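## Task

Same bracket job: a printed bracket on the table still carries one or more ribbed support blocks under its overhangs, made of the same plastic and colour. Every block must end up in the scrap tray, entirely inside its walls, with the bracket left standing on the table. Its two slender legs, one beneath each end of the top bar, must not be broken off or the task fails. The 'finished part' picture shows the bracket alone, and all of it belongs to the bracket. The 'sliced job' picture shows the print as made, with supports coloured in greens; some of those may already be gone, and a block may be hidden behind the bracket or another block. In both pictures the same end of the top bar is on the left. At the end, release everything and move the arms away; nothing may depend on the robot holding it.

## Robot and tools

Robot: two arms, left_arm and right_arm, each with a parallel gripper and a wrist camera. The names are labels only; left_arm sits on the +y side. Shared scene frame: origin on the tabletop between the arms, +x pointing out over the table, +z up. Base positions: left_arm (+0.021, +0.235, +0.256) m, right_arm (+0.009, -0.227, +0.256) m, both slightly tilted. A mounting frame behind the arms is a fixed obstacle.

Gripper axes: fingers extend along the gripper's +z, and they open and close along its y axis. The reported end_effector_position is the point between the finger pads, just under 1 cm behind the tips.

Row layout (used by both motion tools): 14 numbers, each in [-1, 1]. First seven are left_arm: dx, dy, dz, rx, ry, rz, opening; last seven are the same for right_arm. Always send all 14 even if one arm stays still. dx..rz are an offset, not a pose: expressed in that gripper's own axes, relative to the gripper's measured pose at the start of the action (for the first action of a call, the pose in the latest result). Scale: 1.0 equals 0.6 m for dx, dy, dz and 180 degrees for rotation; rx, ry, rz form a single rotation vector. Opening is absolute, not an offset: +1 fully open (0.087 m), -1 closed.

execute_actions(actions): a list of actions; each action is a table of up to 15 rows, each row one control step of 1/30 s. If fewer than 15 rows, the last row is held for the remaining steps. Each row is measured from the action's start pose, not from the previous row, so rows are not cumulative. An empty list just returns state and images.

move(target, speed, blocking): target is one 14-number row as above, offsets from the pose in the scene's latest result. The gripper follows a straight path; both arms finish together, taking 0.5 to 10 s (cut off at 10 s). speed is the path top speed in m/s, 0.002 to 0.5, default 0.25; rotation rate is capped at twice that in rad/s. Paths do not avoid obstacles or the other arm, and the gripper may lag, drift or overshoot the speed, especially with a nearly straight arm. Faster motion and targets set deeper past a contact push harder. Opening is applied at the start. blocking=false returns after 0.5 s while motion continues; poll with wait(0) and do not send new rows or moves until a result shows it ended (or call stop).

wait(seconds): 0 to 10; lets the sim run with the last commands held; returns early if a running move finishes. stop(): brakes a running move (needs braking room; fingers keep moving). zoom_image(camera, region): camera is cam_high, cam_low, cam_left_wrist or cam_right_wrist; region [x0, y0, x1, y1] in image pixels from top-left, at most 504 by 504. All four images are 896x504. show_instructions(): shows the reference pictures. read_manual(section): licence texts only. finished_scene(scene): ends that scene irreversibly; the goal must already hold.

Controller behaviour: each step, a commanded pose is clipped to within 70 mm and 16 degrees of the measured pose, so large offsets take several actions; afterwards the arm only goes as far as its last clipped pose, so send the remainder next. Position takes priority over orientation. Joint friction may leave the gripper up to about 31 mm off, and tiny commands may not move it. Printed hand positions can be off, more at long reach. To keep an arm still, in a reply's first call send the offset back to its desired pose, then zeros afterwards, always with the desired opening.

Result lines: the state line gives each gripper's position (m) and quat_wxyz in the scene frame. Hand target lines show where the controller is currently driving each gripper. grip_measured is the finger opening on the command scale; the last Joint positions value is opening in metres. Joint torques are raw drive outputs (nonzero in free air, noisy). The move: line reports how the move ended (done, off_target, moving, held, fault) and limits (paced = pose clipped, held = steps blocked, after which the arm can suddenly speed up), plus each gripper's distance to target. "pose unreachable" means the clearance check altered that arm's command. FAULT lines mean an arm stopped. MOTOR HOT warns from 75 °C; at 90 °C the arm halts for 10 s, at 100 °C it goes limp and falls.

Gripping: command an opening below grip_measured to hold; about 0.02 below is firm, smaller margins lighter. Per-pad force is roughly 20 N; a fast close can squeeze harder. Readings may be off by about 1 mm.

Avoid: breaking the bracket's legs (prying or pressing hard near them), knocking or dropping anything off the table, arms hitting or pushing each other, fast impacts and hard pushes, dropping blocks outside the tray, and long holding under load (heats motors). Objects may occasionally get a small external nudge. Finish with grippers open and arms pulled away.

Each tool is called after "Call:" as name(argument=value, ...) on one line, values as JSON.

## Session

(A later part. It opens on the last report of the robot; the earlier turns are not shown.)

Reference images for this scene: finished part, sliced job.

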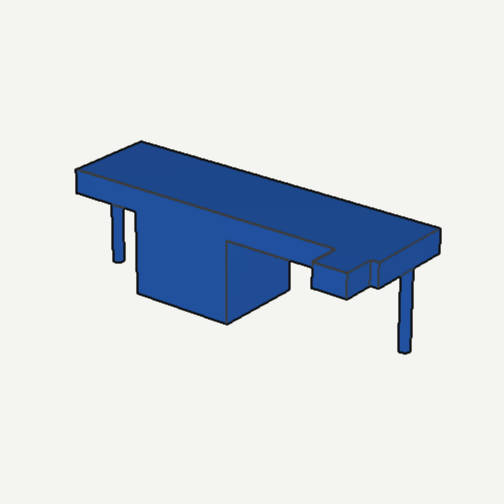

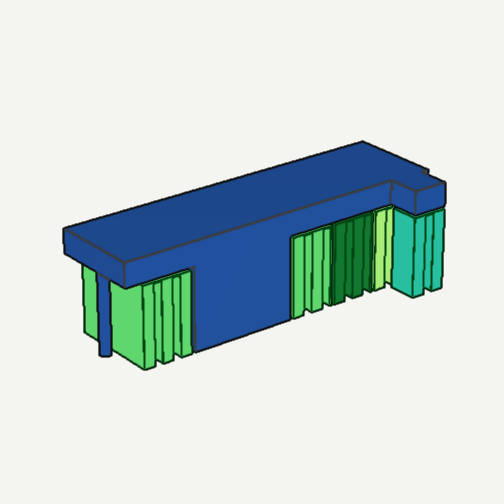

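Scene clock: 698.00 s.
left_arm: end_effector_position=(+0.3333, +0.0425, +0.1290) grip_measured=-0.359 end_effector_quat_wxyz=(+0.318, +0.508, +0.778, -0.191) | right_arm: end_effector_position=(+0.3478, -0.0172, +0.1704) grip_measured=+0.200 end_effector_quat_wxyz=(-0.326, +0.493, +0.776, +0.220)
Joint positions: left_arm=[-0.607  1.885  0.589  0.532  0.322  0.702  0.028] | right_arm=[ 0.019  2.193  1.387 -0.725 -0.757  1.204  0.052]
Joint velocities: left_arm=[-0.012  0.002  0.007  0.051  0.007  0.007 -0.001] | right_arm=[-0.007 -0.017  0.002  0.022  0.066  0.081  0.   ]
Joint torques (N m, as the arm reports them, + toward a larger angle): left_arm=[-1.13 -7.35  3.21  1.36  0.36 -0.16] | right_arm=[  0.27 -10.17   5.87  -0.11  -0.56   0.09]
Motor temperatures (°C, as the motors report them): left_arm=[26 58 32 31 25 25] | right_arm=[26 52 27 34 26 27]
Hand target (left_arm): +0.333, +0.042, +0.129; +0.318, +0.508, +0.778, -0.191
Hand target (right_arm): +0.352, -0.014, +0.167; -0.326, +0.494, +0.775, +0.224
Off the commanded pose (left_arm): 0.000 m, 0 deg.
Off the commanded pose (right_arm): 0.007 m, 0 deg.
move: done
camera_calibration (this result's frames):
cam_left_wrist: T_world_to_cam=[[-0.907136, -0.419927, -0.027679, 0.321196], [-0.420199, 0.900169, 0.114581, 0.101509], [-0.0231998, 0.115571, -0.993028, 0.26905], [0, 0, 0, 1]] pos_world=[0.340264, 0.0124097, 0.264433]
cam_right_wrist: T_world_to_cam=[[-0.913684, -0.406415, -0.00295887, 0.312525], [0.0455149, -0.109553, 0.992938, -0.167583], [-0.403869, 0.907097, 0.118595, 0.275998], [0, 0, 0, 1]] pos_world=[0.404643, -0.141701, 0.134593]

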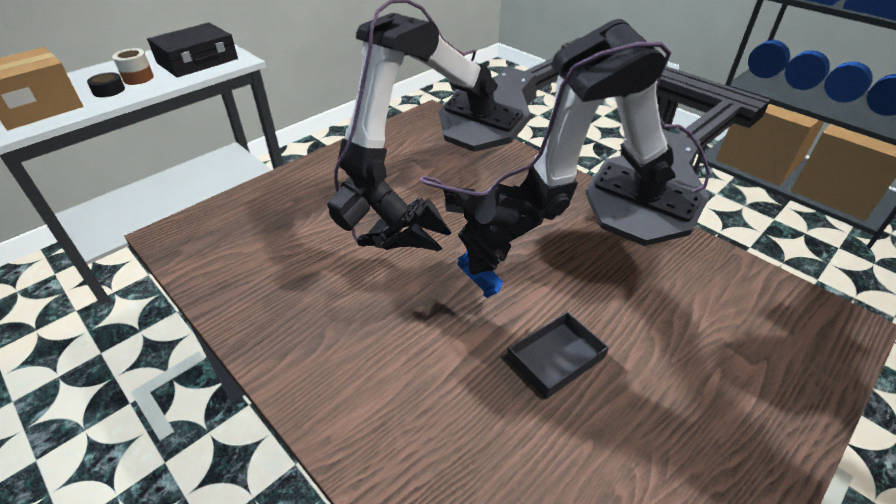

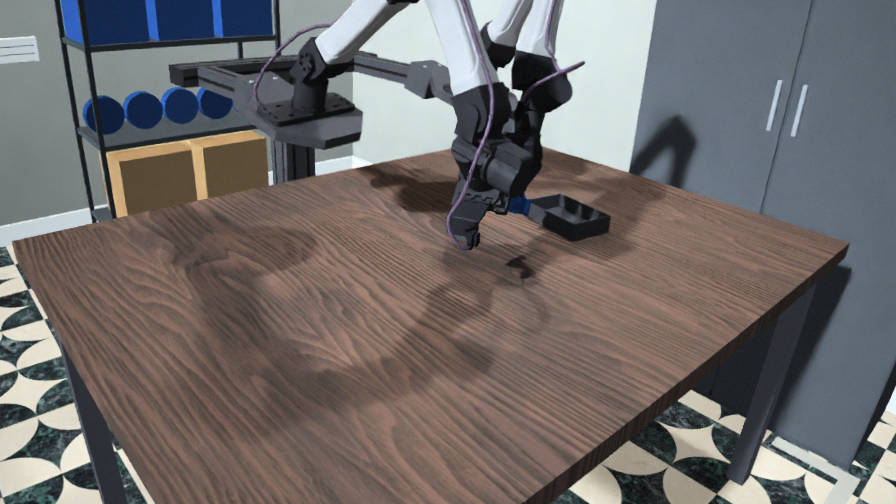

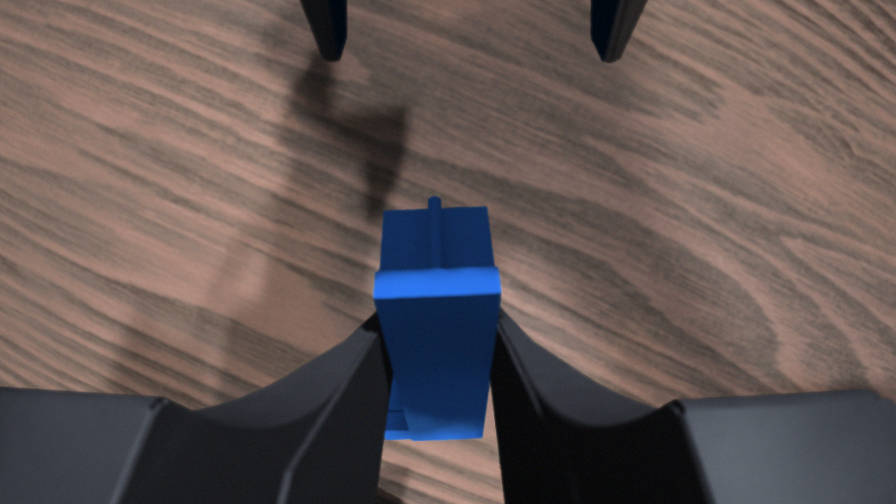

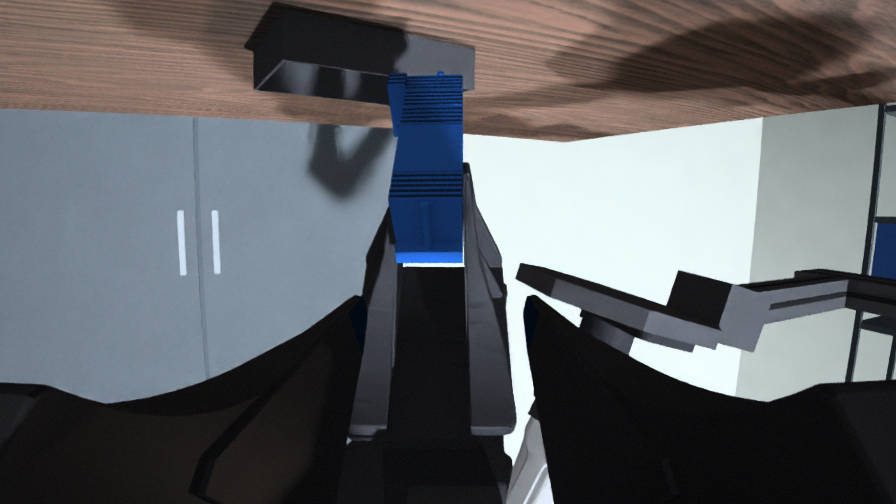

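Call:
move(target=[0,0,0,0,0,0,-0.40, 0.017,0.017,0.052,0,0,0,0.2], speed=0.06)

Scene clock: 724.10 s.
left_arm: end_effector_position=(+0.3333, +0.0425, +0.1290) grip_measured=-0.359 end_effector_quat_wxyz=(+0.318, +0.508, +0.778, -0.191) | right_arm: end_effector_position=(+0.3495, +0.0118, +0.1636) grip_measured=+0.200 end_effector_quat_wxyz=(-0.322, +0.492, +0.776, +0.228)
Joint positions: left_arm=[-0.607  1.885  0.589  0.532  0.322  0.702  0.028] | right_arm=[ 0.088  2.211  1.387 -0.624 -0.757  1.301  0.052]
Joint velocities: left_arm=[ 0.017  0.012  0.012  0.11  -0.007  0.022 -0.001] | right_arm=[-0.007 -0.002 -0.012  0.007  0.007  0.022  0.   ]
Joint torques (N m, as the arm reports them, + toward a larger angle): left_arm=[-1.16 -7.41  3.25  1.38  0.33 -0.16] | right_arm=[  0.87 -10.5    3.94   0.08  -0.42   0.08]
Motor temperatures (°C, as the motors report them): left_arm=[26 55 32 31 25 25] | right_arm=[26 53 29 33 26 27]
Hand target (left_arm): +0.333, +0.042, +0.129; +0.318, +0.508, +0.778, -0.191
Hand target (right_arm): +0.345, +0.014, +0.157; -0.326, +0.493, +0.776, +0.220
Off the commanded pose (left_arm): 0.000 m, 0 deg.
Off the commanded pose (right_arm): 0.009 m, 1 deg.
move: done
camera_calibration (this result's frames):
cam_left_wrist: T_world_to_cam=[[-0.907136, -0.419927, -0.027679, 0.321196], [-0.420199, 0.900169, 0.114581, 0.101509], [-0.0231998, 0.115571, -0.993028, 0.26905], [0, 0, 0, 1]] pos_world=[0.340264, 0.0124097, 0.264433]
cam_right_wrist: T_world_to_cam=[[-0.914871, -0.403268, -0.0196248, 0.329001], [0.0306365, -0.117806, 0.992564, -0.152363], [-0.402581, 0.907467, 0.120132, 0.250457], [0, 0, 0, 1]] pos_world=[0.406491, -0.112555, 0.127598]

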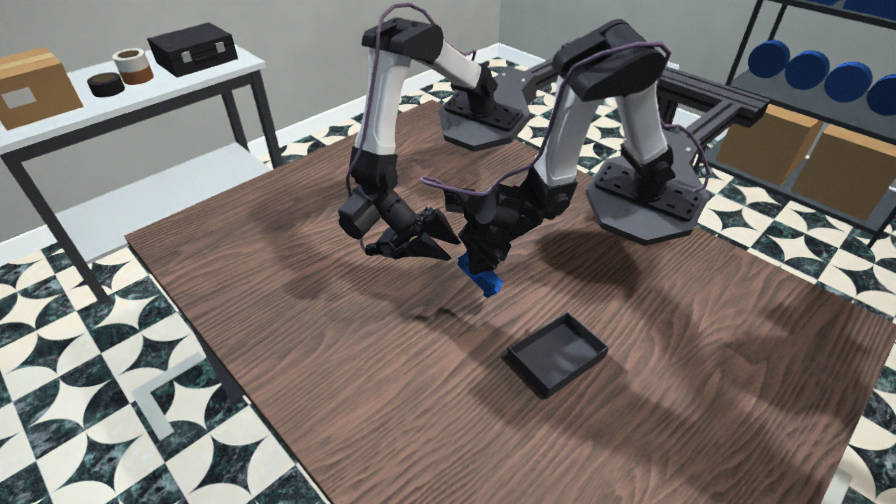

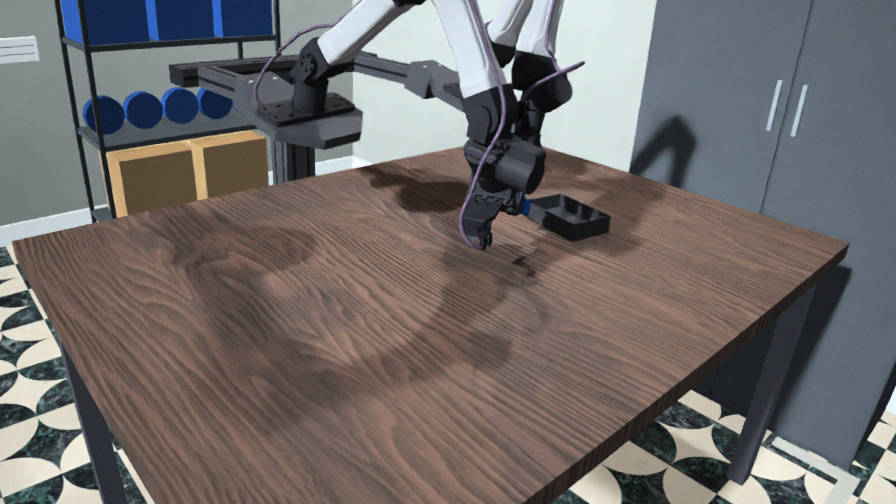

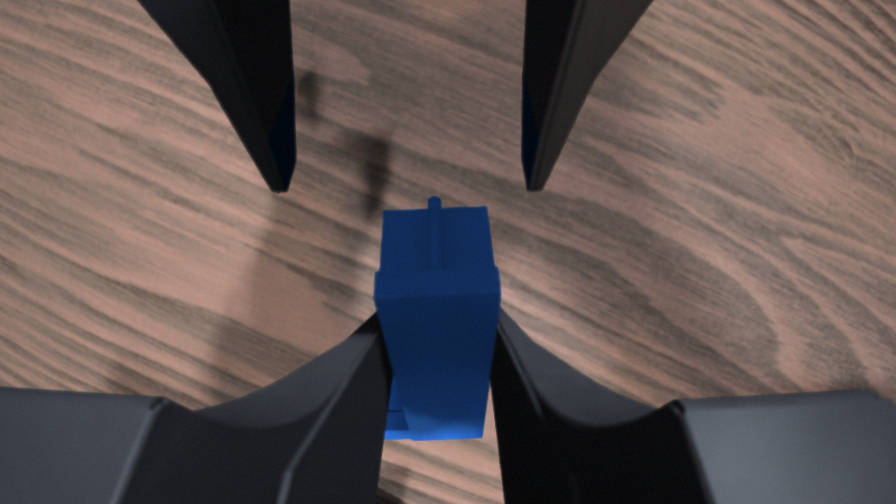

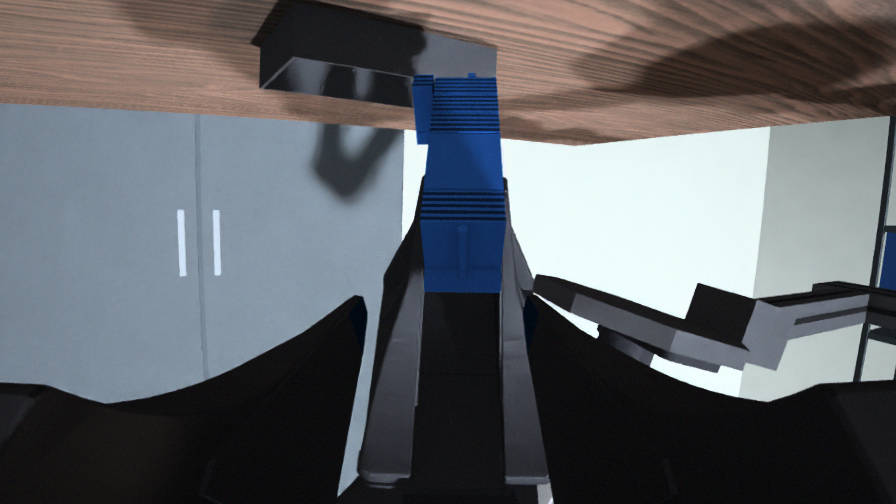

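Call:
move(target=[0,0,0,0,0,0,-0.40, -0.008,-0.013,0.041,0,0,0,0.2], speed=0.04)

Scene clock: 732.03 s.
left_arm: end_effector_position=(+0.3333, +0.0425, +0.1290) grip_measured=-0.359 end_effector_quat_wxyz=(+0.318, +0.508, +0.778, -0.191) | right_arm: end_effector_position=(+0.3489, +0.0207, +0.1513) grip_measured=+0.200 end_effector_quat_wxyz=(-0.313, +0.489, +0.778, +0.240)
Joint positions: left_arm=[-0.607  1.885  0.589  0.532  0.322  0.702  0.028] | right_arm=[ 0.108  2.232  1.36  -0.523 -0.757  1.334  0.052]
Joint velocities: left_arm=[ 0.007 -0.002  0.012 -0.037 -0.007 -0.022 -0.   ] | right_arm=[-0.012  0.002 -0.017 -0.022  0.051  0.081 -0.   ]
Joint torques (N m, as the arm reports them, + toward a larger angle): left_arm=[-1.11 -7.37  3.21  1.35  0.37 -0.18] | right_arm=[  1.13 -10.42   2.33   0.16  -0.46   0.11]
Motor temperatures (°C, as the motors report them): left_arm=[26 55 32 31 25 25] | right_arm=[26 54 29 33 26 27]
Hand target (left_arm): +0.333, +0.042, +0.129; +0.318, +0.508, +0.778, -0.191
Hand target (right_arm): +0.337, +0.022, +0.143; -0.322, +0.492, +0.776, +0.228
Off the commanded pose (left_arm): 0.000 m, 0 deg.
Off the commanded pose (right_arm): 0.015 m, 2 deg.
move: off_target (right_arm)
camera_calibration (this result's frames):
cam_left_wrist: T_world_to_cam=[[-0.907136, -0.419927, -0.027679, 0.321196], [-0.420199, 0.900169, 0.114581, 0.101509], [-0.0231998, 0.115571, -0.993028, 0.26905], [0, 0, 0, 1]] pos_world=[0.340264, 0.0124097, 0.264433]
cam_right_wrist: T_world_to_cam=[[-0.91611, -0.397739, -0.050472, 0.336757], [0.000737951, -0.12756, 0.991831, -0.128326], [-0.400927, 0.908588, 0.117153, 0.243471], [0, 0, 0, 1]] pos_world=[0.406215, -0.103643, 0.115751]

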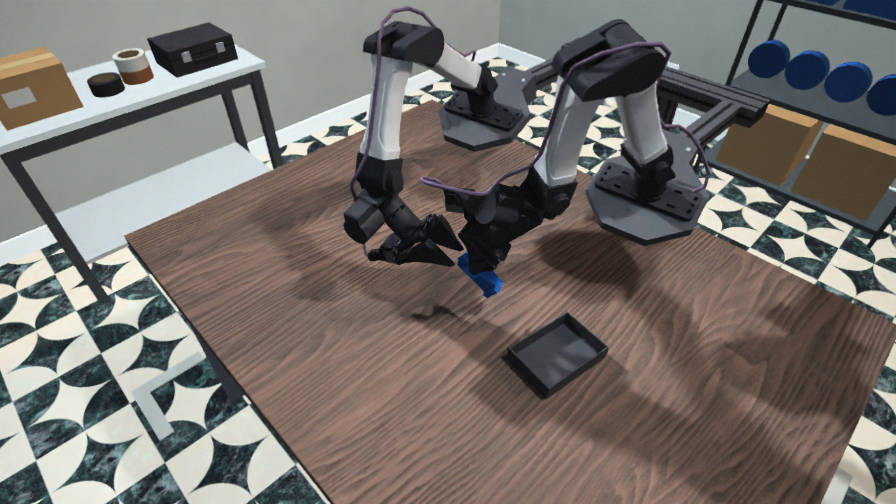

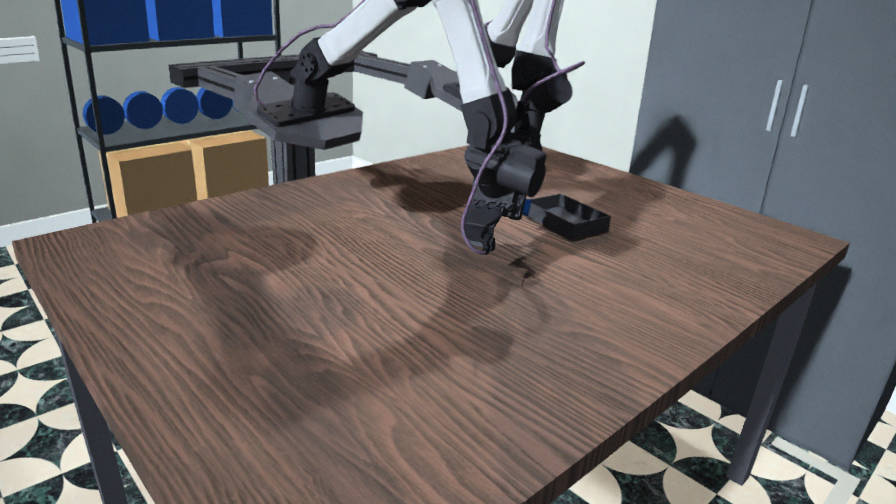

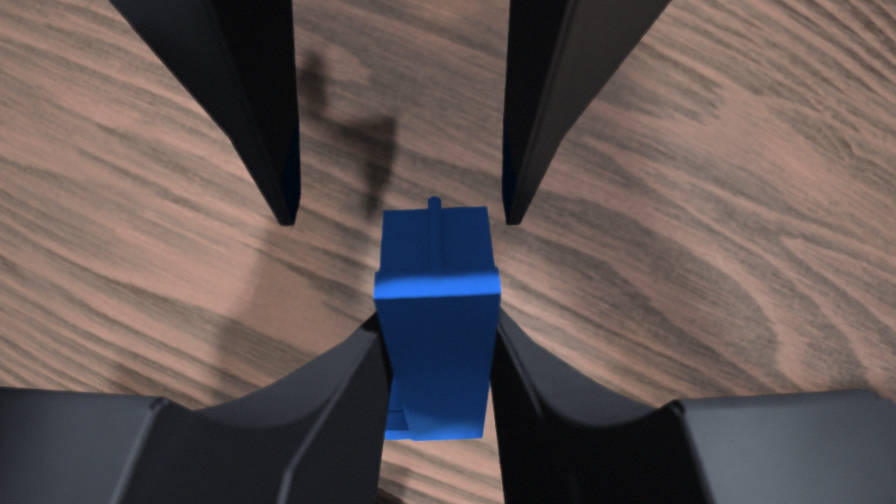

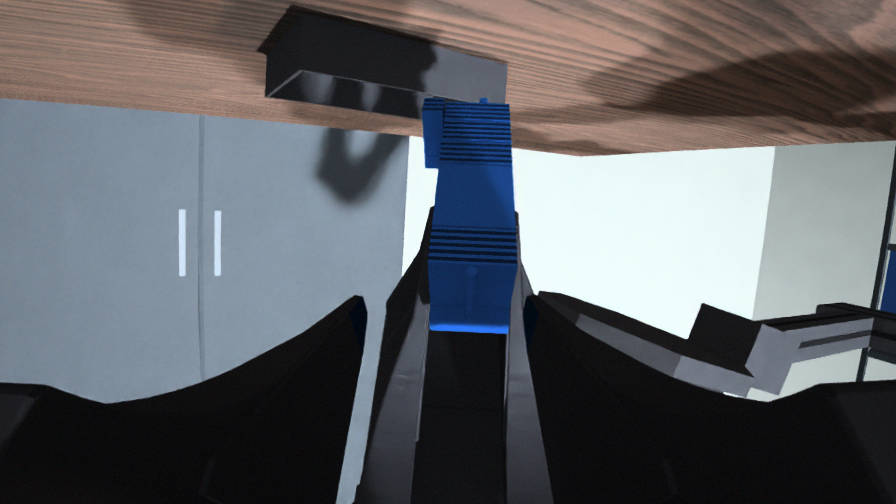

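Call:
move(target=[0,0,0,0,0,0,-0.40, 0.004,-0.015,0,0.012,0.003,0.012,0.2], speed=0.03)

Scene clock: 756.60 s.
left_arm: end_effector_position=(+0.3333, +0.0425, +0.1290) grip_measured=-0.359 end_effector_quat_wxyz=(+0.318, +0.508, +0.778, -0.191) | right_arm: end_effector_position=(+0.3422, +0.0189, +0.1525) grip_measured=+0.200 end_effector_quat_wxyz=(-0.326, +0.495, +0.773, +0.225)
Joint positions: left_arm=[-0.607  1.885  0.589  0.532  0.322  0.702  0.028] | right_arm=[ 0.108  2.232  1.36  -0.564 -0.757  1.335  0.052]
Joint velocities: left_arm=[-0.002 -0.017 -0.017  0.022 -0.007  0.081 -0.   ] | right_arm=[-0.012 -0.007 -0.012 -0.081 -0.051  0.051  0.001]
Joint torques (N m, as the arm reports them, + toward a larger angle): left_arm=[-1.17 -7.31  3.1   1.36  0.36 -0.16] | right_arm=[  0.12 -11.61   4.05  -0.11  -0.51   0.04]
Motor temperatures (°C, as the motors report them): left_arm=[26 53 32 32 25 25] | right_arm=[26 55 28 32 26 27]
Hand target (left_arm): +0.333, +0.042, +0.129; +0.318, +0.508, +0.778, -0.191
Hand target (right_arm): +0.340, +0.018, +0.152; -0.330, +0.496, +0.772, +0.221
Off the commanded pose (left_arm): 0.000 m, 0 deg.
Off the commanded pose (right_arm): 0.002 m, 1 deg.
move: done
camera_calibration (this result's frames):
cam_left_wrist: T_world_to_cam=[[-0.907136, -0.419927, -0.027679, 0.321196], [-0.420199, 0.900169, 0.114581, 0.101509], [-0.0231998, 0.115571, -0.993028, 0.26905], [0, 0, 0, 1]] pos_world=[0.340264, 0.0124097, 0.264433]
cam_right_wrist: T_world_to_cam=[[-0.916867, -0.399081, -0.00940072, 0.323989], [0.0408226, -0.117162, 0.992273, -0.143796], [-0.397099, 0.9094, 0.123713, 0.239921], [0, 0, 0, 1]] pos_world=[0.398197, -0.105734, 0.116049]

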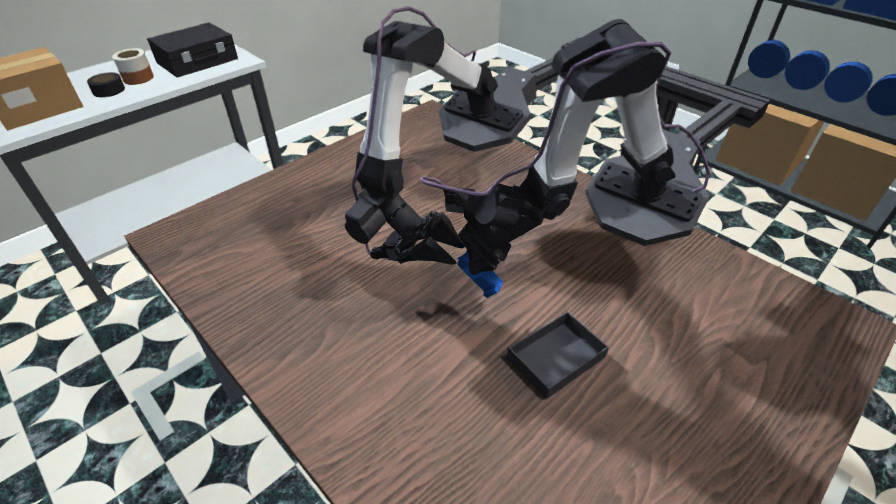

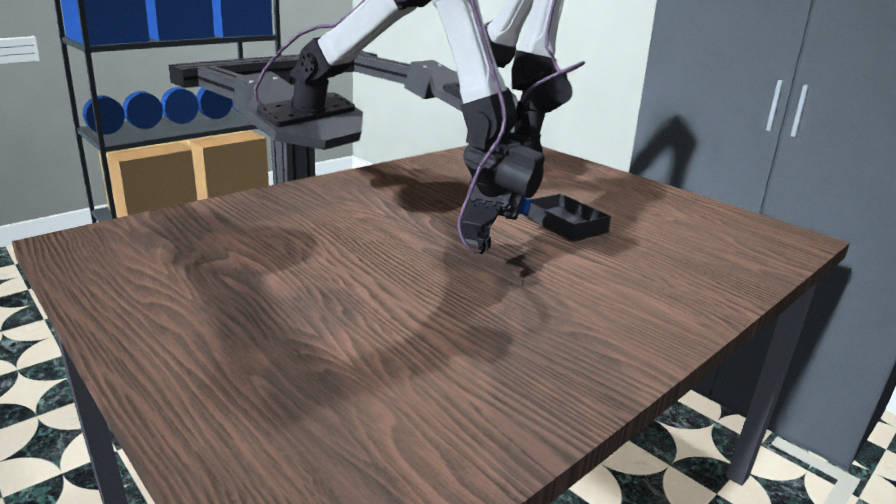

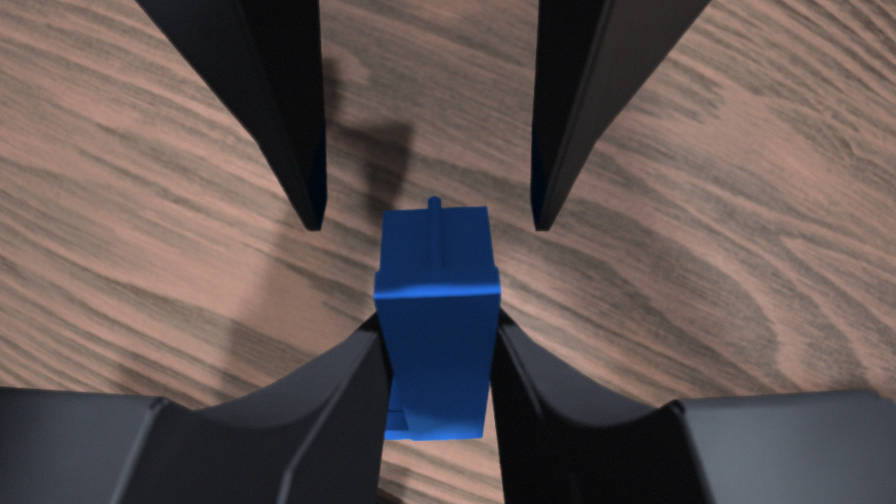

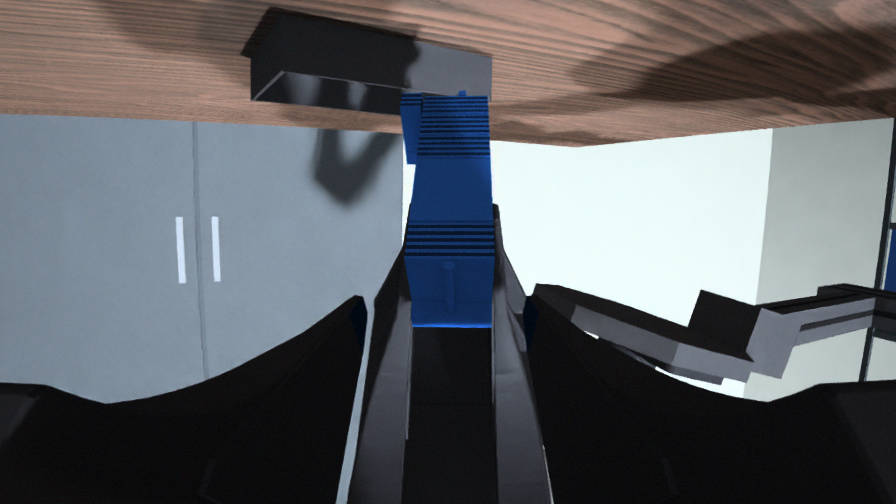

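Call:
zoom_image(camera="cam_left_wrist", region=[280, 120, 600, 340])

Call:
zoom_image(camera="cam_right_wrist", region=[320, 180, 580, 380])

Region (280, 120, 600, 340) of cam_left_wrist's 896x504 image, scaled by 1.575, with more detail than that image has; it fills the top 346 rows of this view, and the rest is white.

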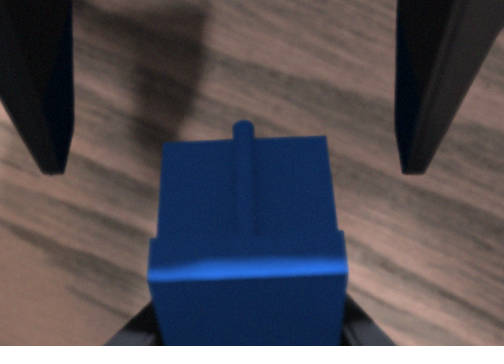

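Region (320, 180, 580, 380) of cam_right_wrist's 896x504 image, scaled by 1.938, with more detail than that image has; it fills the top 388 rows of this view, and the rest is white.

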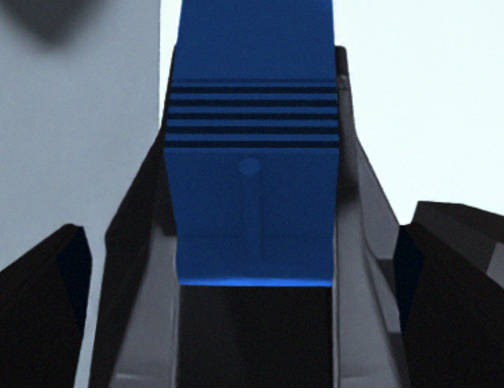

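Call:
move(target=[0,0,0,0,0,0,-0.40, -0.003,-0.008,0.042,0.006,0.002,0.003,0.2], speed=0.03)

Scene clock: 789.30 s.
left_arm: end_effector_position=(+0.3333, +0.0425, +0.1290) grip_measured=-0.359 end_effector_quat_wxyz=(+0.318, +0.508, +0.778, -0.191) | right_arm: end_effector_position=(+0.3386, +0.0301, +0.1408) grip_measured=+0.200 end_effector_quat_wxyz=(-0.328, +0.494, +0.773, +0.226)
Joint positions: left_arm=[-0.607  1.885  0.589  0.532  0.322  0.702  0.028] | right_arm=[ 0.135  2.266  1.36  -0.508 -0.757  1.368  0.052]
Joint velocities: left_arm=[-0.007 -0.002 -0.002  0.051 -0.051 -0.007  0.   ] | right_arm=[-0.012 -0.007 -0.007  0.022  0.022  0.007  0.   ]
Joint torques (N m, as the arm reports them, + toward a larger angle): left_arm=[-1.12 -7.4   3.19  1.35  0.36 -0.16] | right_arm=[  1.21 -10.28   3.28   0.11  -0.46   0.11]
Motor temperatures (°C, as the motors report them): left_arm=[26 52 31 32 25 25] | right_arm=[26 57 28 31 26 27]
Hand target (left_arm): +0.333, +0.042, +0.129; +0.318, +0.508, +0.778, -0.191
Hand target (right_arm): +0.331, +0.033, +0.134; -0.334, +0.495, +0.772, +0.218
Off the commanded pose (left_arm): 0.000 m, 0 deg.
Off the commanded pose (right_arm): 0.010 m, 1 deg.
move: done
camera_calibration (this result's frames):
cam_left_wrist: T_world_to_cam=[[-0.907136, -0.419927, -0.027679, 0.321196], [-0.420199, 0.900169, 0.114581, 0.101509], [-0.0231998, 0.115571, -0.993028, 0.26905], [0, 0, 0, 1]] pos_world=[0.340264, 0.0124097, 0.264433]
cam_right_wrist: T_world_to_cam=[[-0.916119, -0.400809, -0.00880729, 0.324756], [0.0433179, -0.120803, 0.991731, -0.131374], [-0.398559, 0.908162, 0.128032, 0.229693], [0, 0, 0, 1]] pos_world=[0.394752, -0.0943036, 0.10374]

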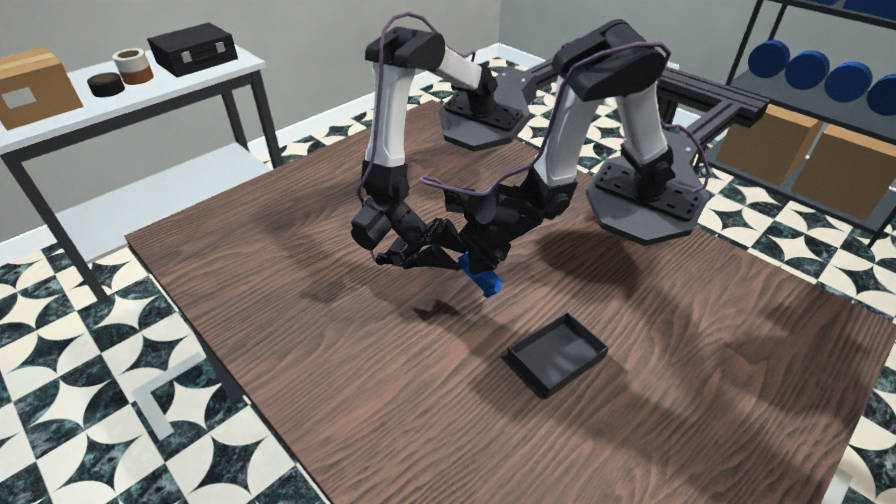

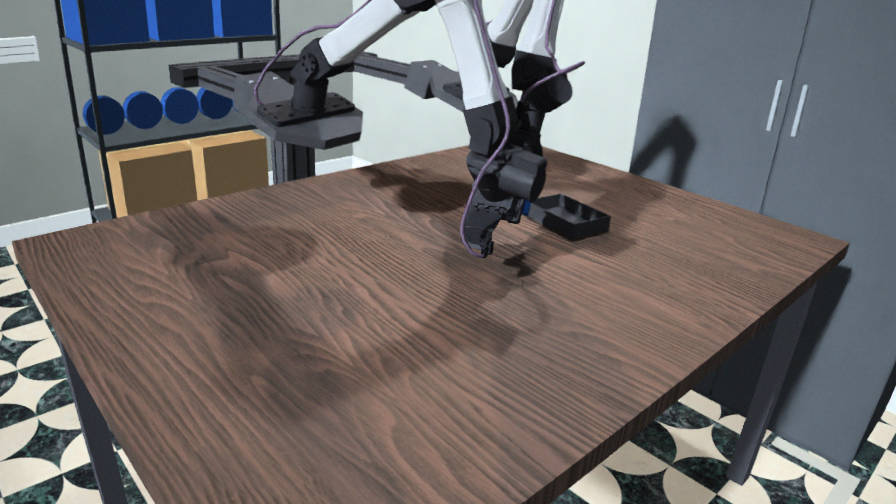

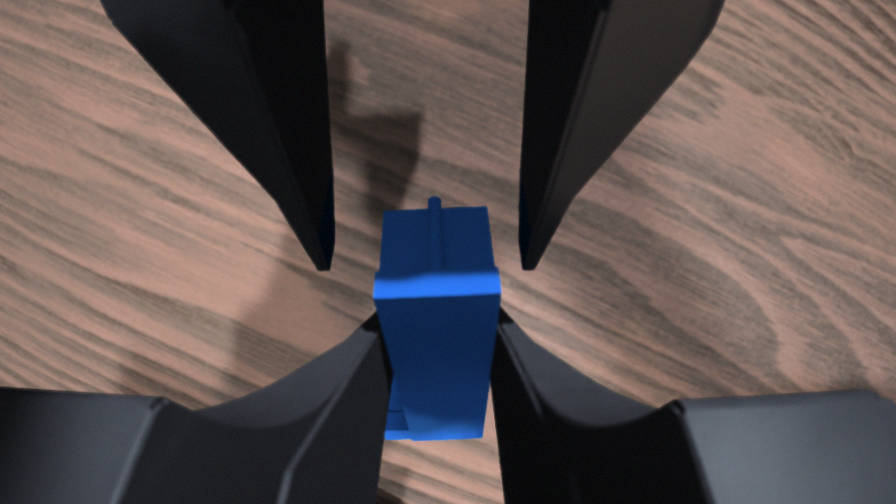

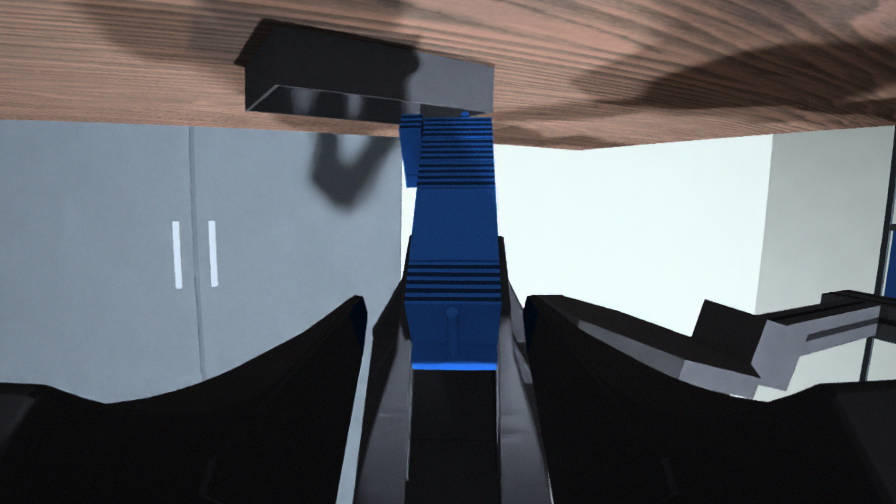

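Call:
move(target=[0,0,0,0,0,0,-0.40, -0.001,-0.013,0.021,0.0056,0.0014,0.0054,0.2], speed=0.02)

Scene clock: 795.70 s.
left_arm: end_effector_position=(+0.3333, +0.0425, +0.1290) grip_measured=-0.359 end_effector_quat_wxyz=(+0.318, +0.508, +0.778, -0.191) | right_arm: end_effector_position=(+0.3410, +0.0338, +0.1407) grip_measured=+0.200 end_effector_quat_wxyz=(-0.324, +0.494, +0.773, +0.231)
Joint positions: left_arm=[-0.607  1.885  0.589  0.532  0.322  0.702  0.028] | right_arm=[ 0.142  2.266  1.36  -0.486 -0.757  1.383  0.052]
Joint velocities: left_arm=[ 0.007  0.007 -0.007 -0.037 -0.051 -0.081 -0.   ] | right_arm=[ 0.007 -0.002  0.002  0.081 -0.037 -0.007  0.001]
Joint torques (N m, as the arm reports them, + toward a larger angle): left_arm=[-1.1  -7.42  3.14  1.34  0.36 -0.17] | right_arm=[  1.26 -10.19   2.07   0.16  -0.47   0.08]
Motor temperatures (°C, as the motors report them): left_arm=[25 52 31 32 25 25] | right_arm=[26 57 28 31 26 27]
Hand target (left_arm): +0.333, +0.042, +0.129; +0.318, +0.508, +0.778, -0.191
Hand target (right_arm): +0.328, +0.035, +0.132; -0.336, +0.497, +0.770, +0.217
Off the commanded pose (left_arm): 0.000 m, 0 deg.
Off the commanded pose (right_arm): 0.016 m, 2 deg.
move: off_target (right_arm)
camera_calibration (this result's frames):
cam_left_wrist: T_world_to_cam=[[-0.907136, -0.419927, -0.027679, 0.321196], [-0.420199, 0.900169, 0.114581, 0.101509], [-0.0231998, 0.115571, -0.993028, 0.26905], [0, 0, 0, 1]] pos_world=[0.340264, 0.0124097, 0.264433]
cam_right_wrist: T_world_to_cam=[[-0.917868, -0.396378, -0.0200778, 0.330488], [0.0321771, -0.124741, 0.991667, -0.126956], [-0.39558, 0.909573, 0.12725, 0.226341], [0, 0, 0, 1]] pos_world=[0.396966, -0.0907124, 0.103732]

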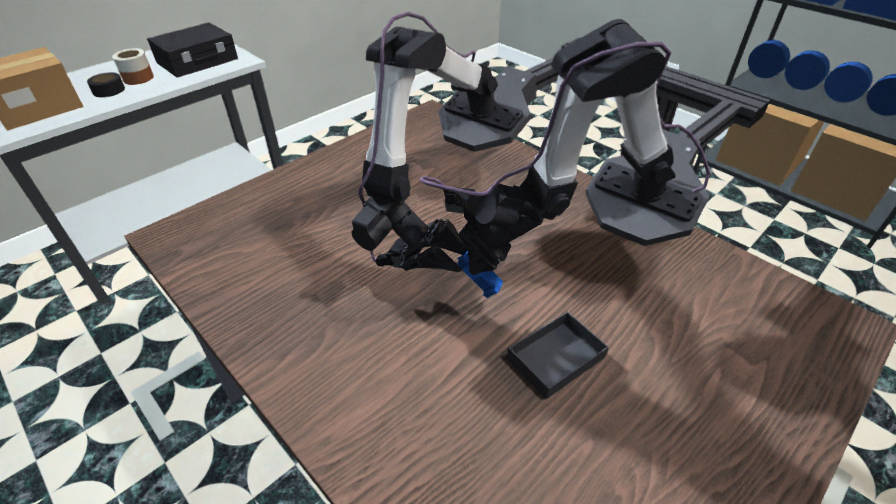

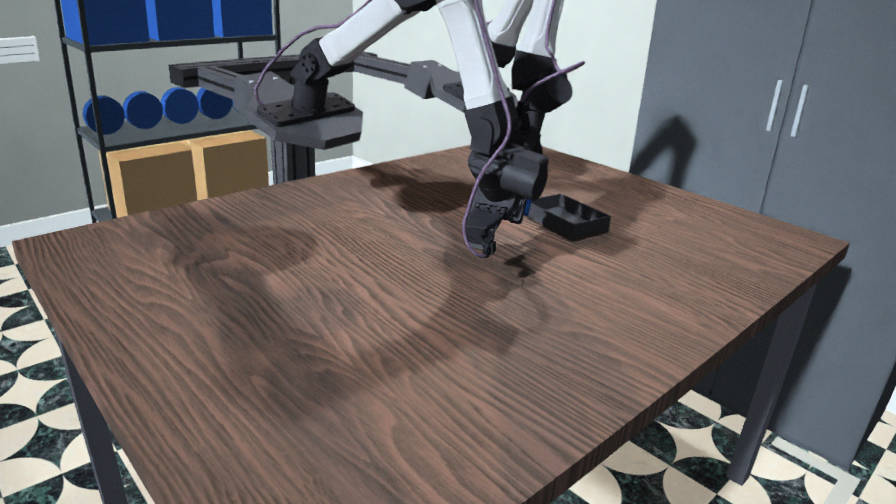

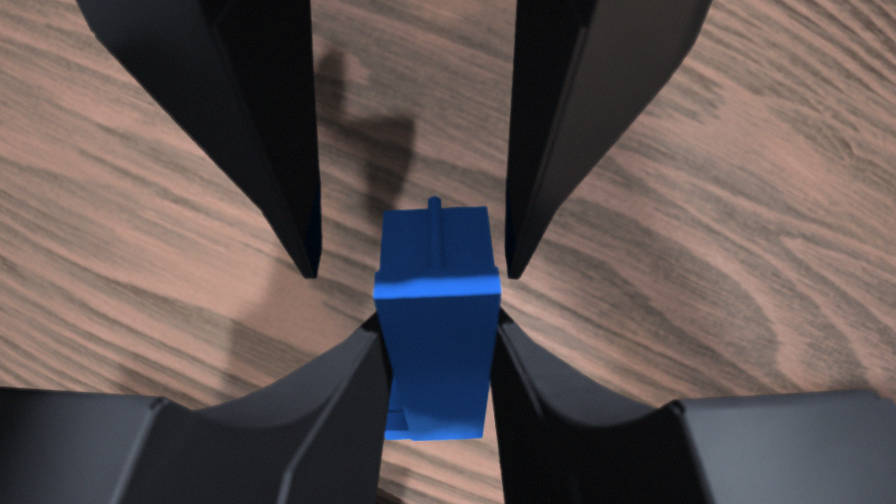

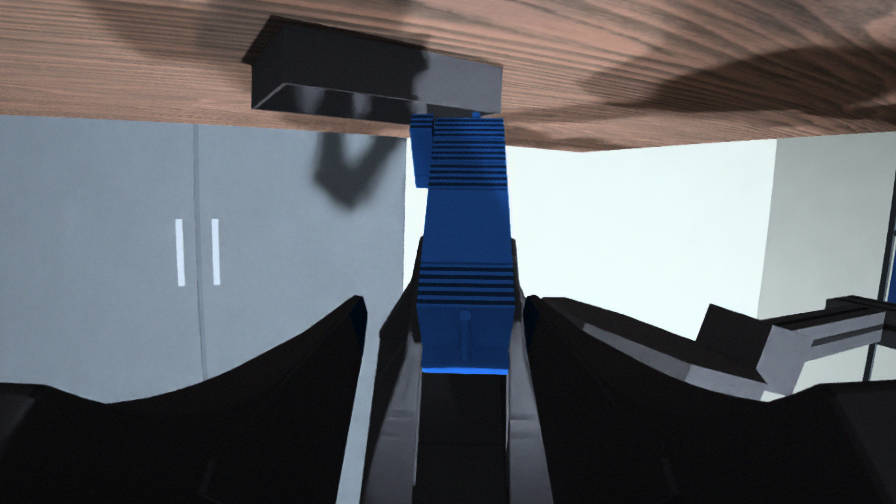

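Call:
zoom_image(camera="cam_high", region=[410, 220, 530, 310])

Region (410, 220, 530, 310) of cam_high's 896x504 image, scaled by 4.200, with more detail than that image has; it fills the top 378 rows of this view, and the rest is white.

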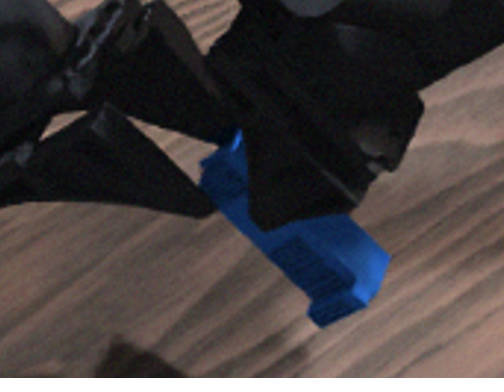

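Call:
zoom_image(camera="cam_left_wrist", region=[280, 160, 560, 340])

Region (280, 160, 560, 340) of cam_left_wrist's 896x504 image, scaled by 1.800, with more detail than that image has; it fills the top 324 rows of this view, and the rest is white.

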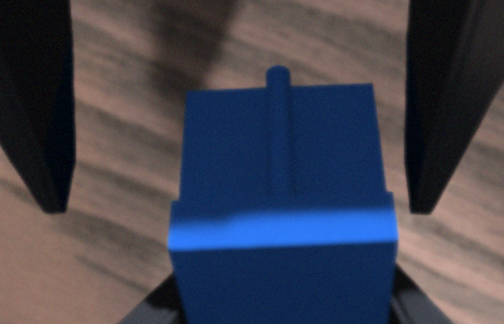

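Call:
move(target=[0,0,0,0,0,0,-0.40, 0.0033,-0.0127,0,0.010,0.0025,0.0098,0.2], speed=0.03)

Scene clock: 813.37 s.
left_arm: end_effector_position=(+0.3333, +0.0425, +0.1290) grip_measured=-0.359 end_effector_quat_wxyz=(+0.318, +0.508, +0.778, -0.191) | right_arm: end_effector_position=(+0.3357, +0.0323, +0.1416) grip_measured=+0.200 end_effector_quat_wxyz=(-0.334, +0.498, +0.769, +0.219)
Joint positions: left_arm=[-0.607  1.885  0.589  0.532  0.322  0.702  0.028] | right_arm=[ 0.142  2.266  1.36  -0.518 -0.757  1.384  0.052]
Joint velocities: left_arm=[ 0.002  0.002 -0.007  0.037 -0.007 -0.007 -0.   ] | right_arm=[-0.002 -0.007 -0.007 -0.007  0.037  0.022 -0.   ]
Joint torques (N m, as the arm reports them, + toward a larger angle): left_arm=[-1.16 -7.31  3.2   1.36  0.37 -0.17] | right_arm=[  0.34 -11.64   3.75  -0.09  -0.53   0.03]
Motor temperatures (°C, as the motors report them): left_arm=[25 52 31 32 25 25] | right_arm=[26 57 28 31 26 27]
Hand target (left_arm): +0.333, +0.042, +0.129; +0.318, +0.508, +0.778, -0.191
Hand target (right_arm): +0.333, +0.032, +0.142; -0.338, +0.499, +0.768, +0.215
Off the commanded pose (left_arm): 0.000 m, 0 deg.
Off the commanded pose (right_arm): 0.002 m, 1 deg.
move: done
camera_calibration (this result's frames):
cam_left_wrist: T_world_to_cam=[[-0.907136, -0.419927, -0.027679, 0.321196], [-0.420199, 0.900169, 0.114581, 0.101509], [-0.0231998, 0.115571, -0.993028, 0.26905], [0, 0, 0, 1]] pos_world=[0.340264, 0.0124097, 0.264433]
cam_right_wrist: T_world_to_cam=[[-0.917482, -0.397588, 0.0122264, 0.32042], [0.0632904, -0.115567, 0.991281, -0.138553], [-0.392709, 0.910257, 0.131194, 0.224049], [0, 0, 0, 1]] pos_world=[0.390734, -0.0925591, 0.104034]

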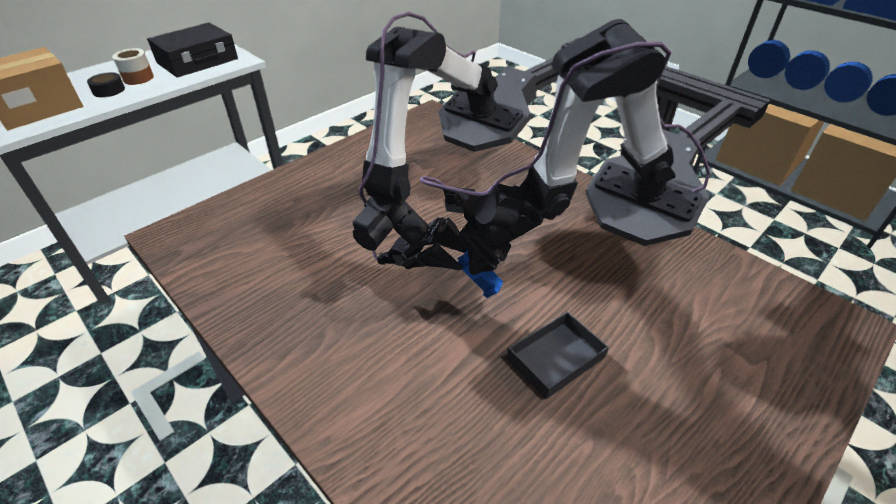

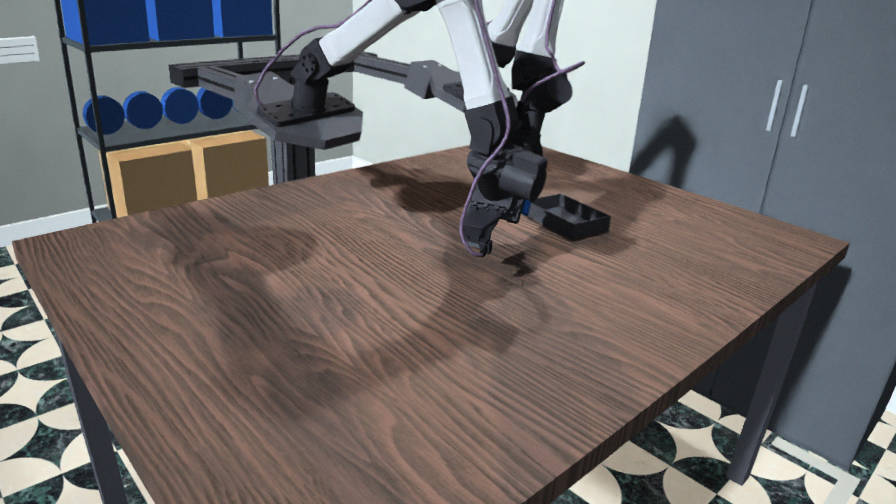

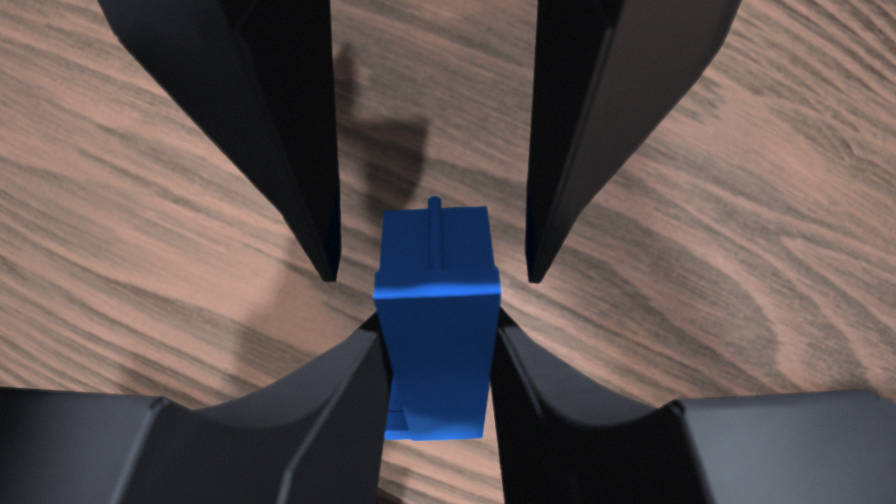

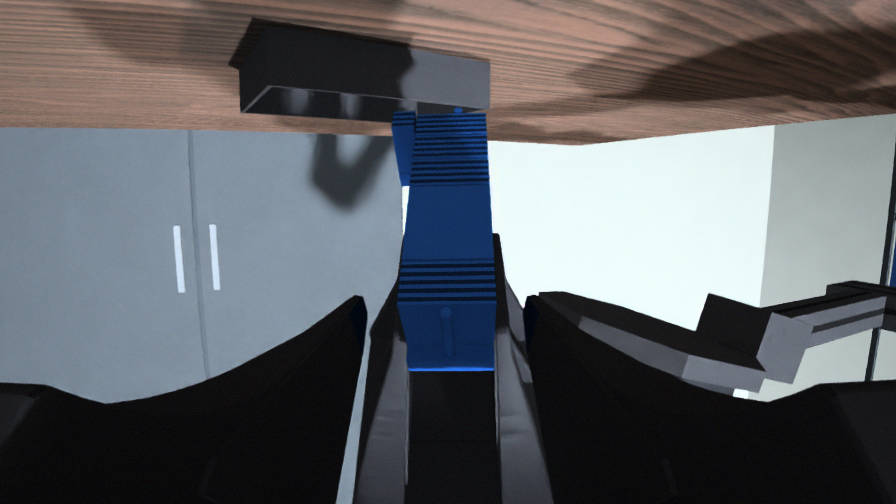

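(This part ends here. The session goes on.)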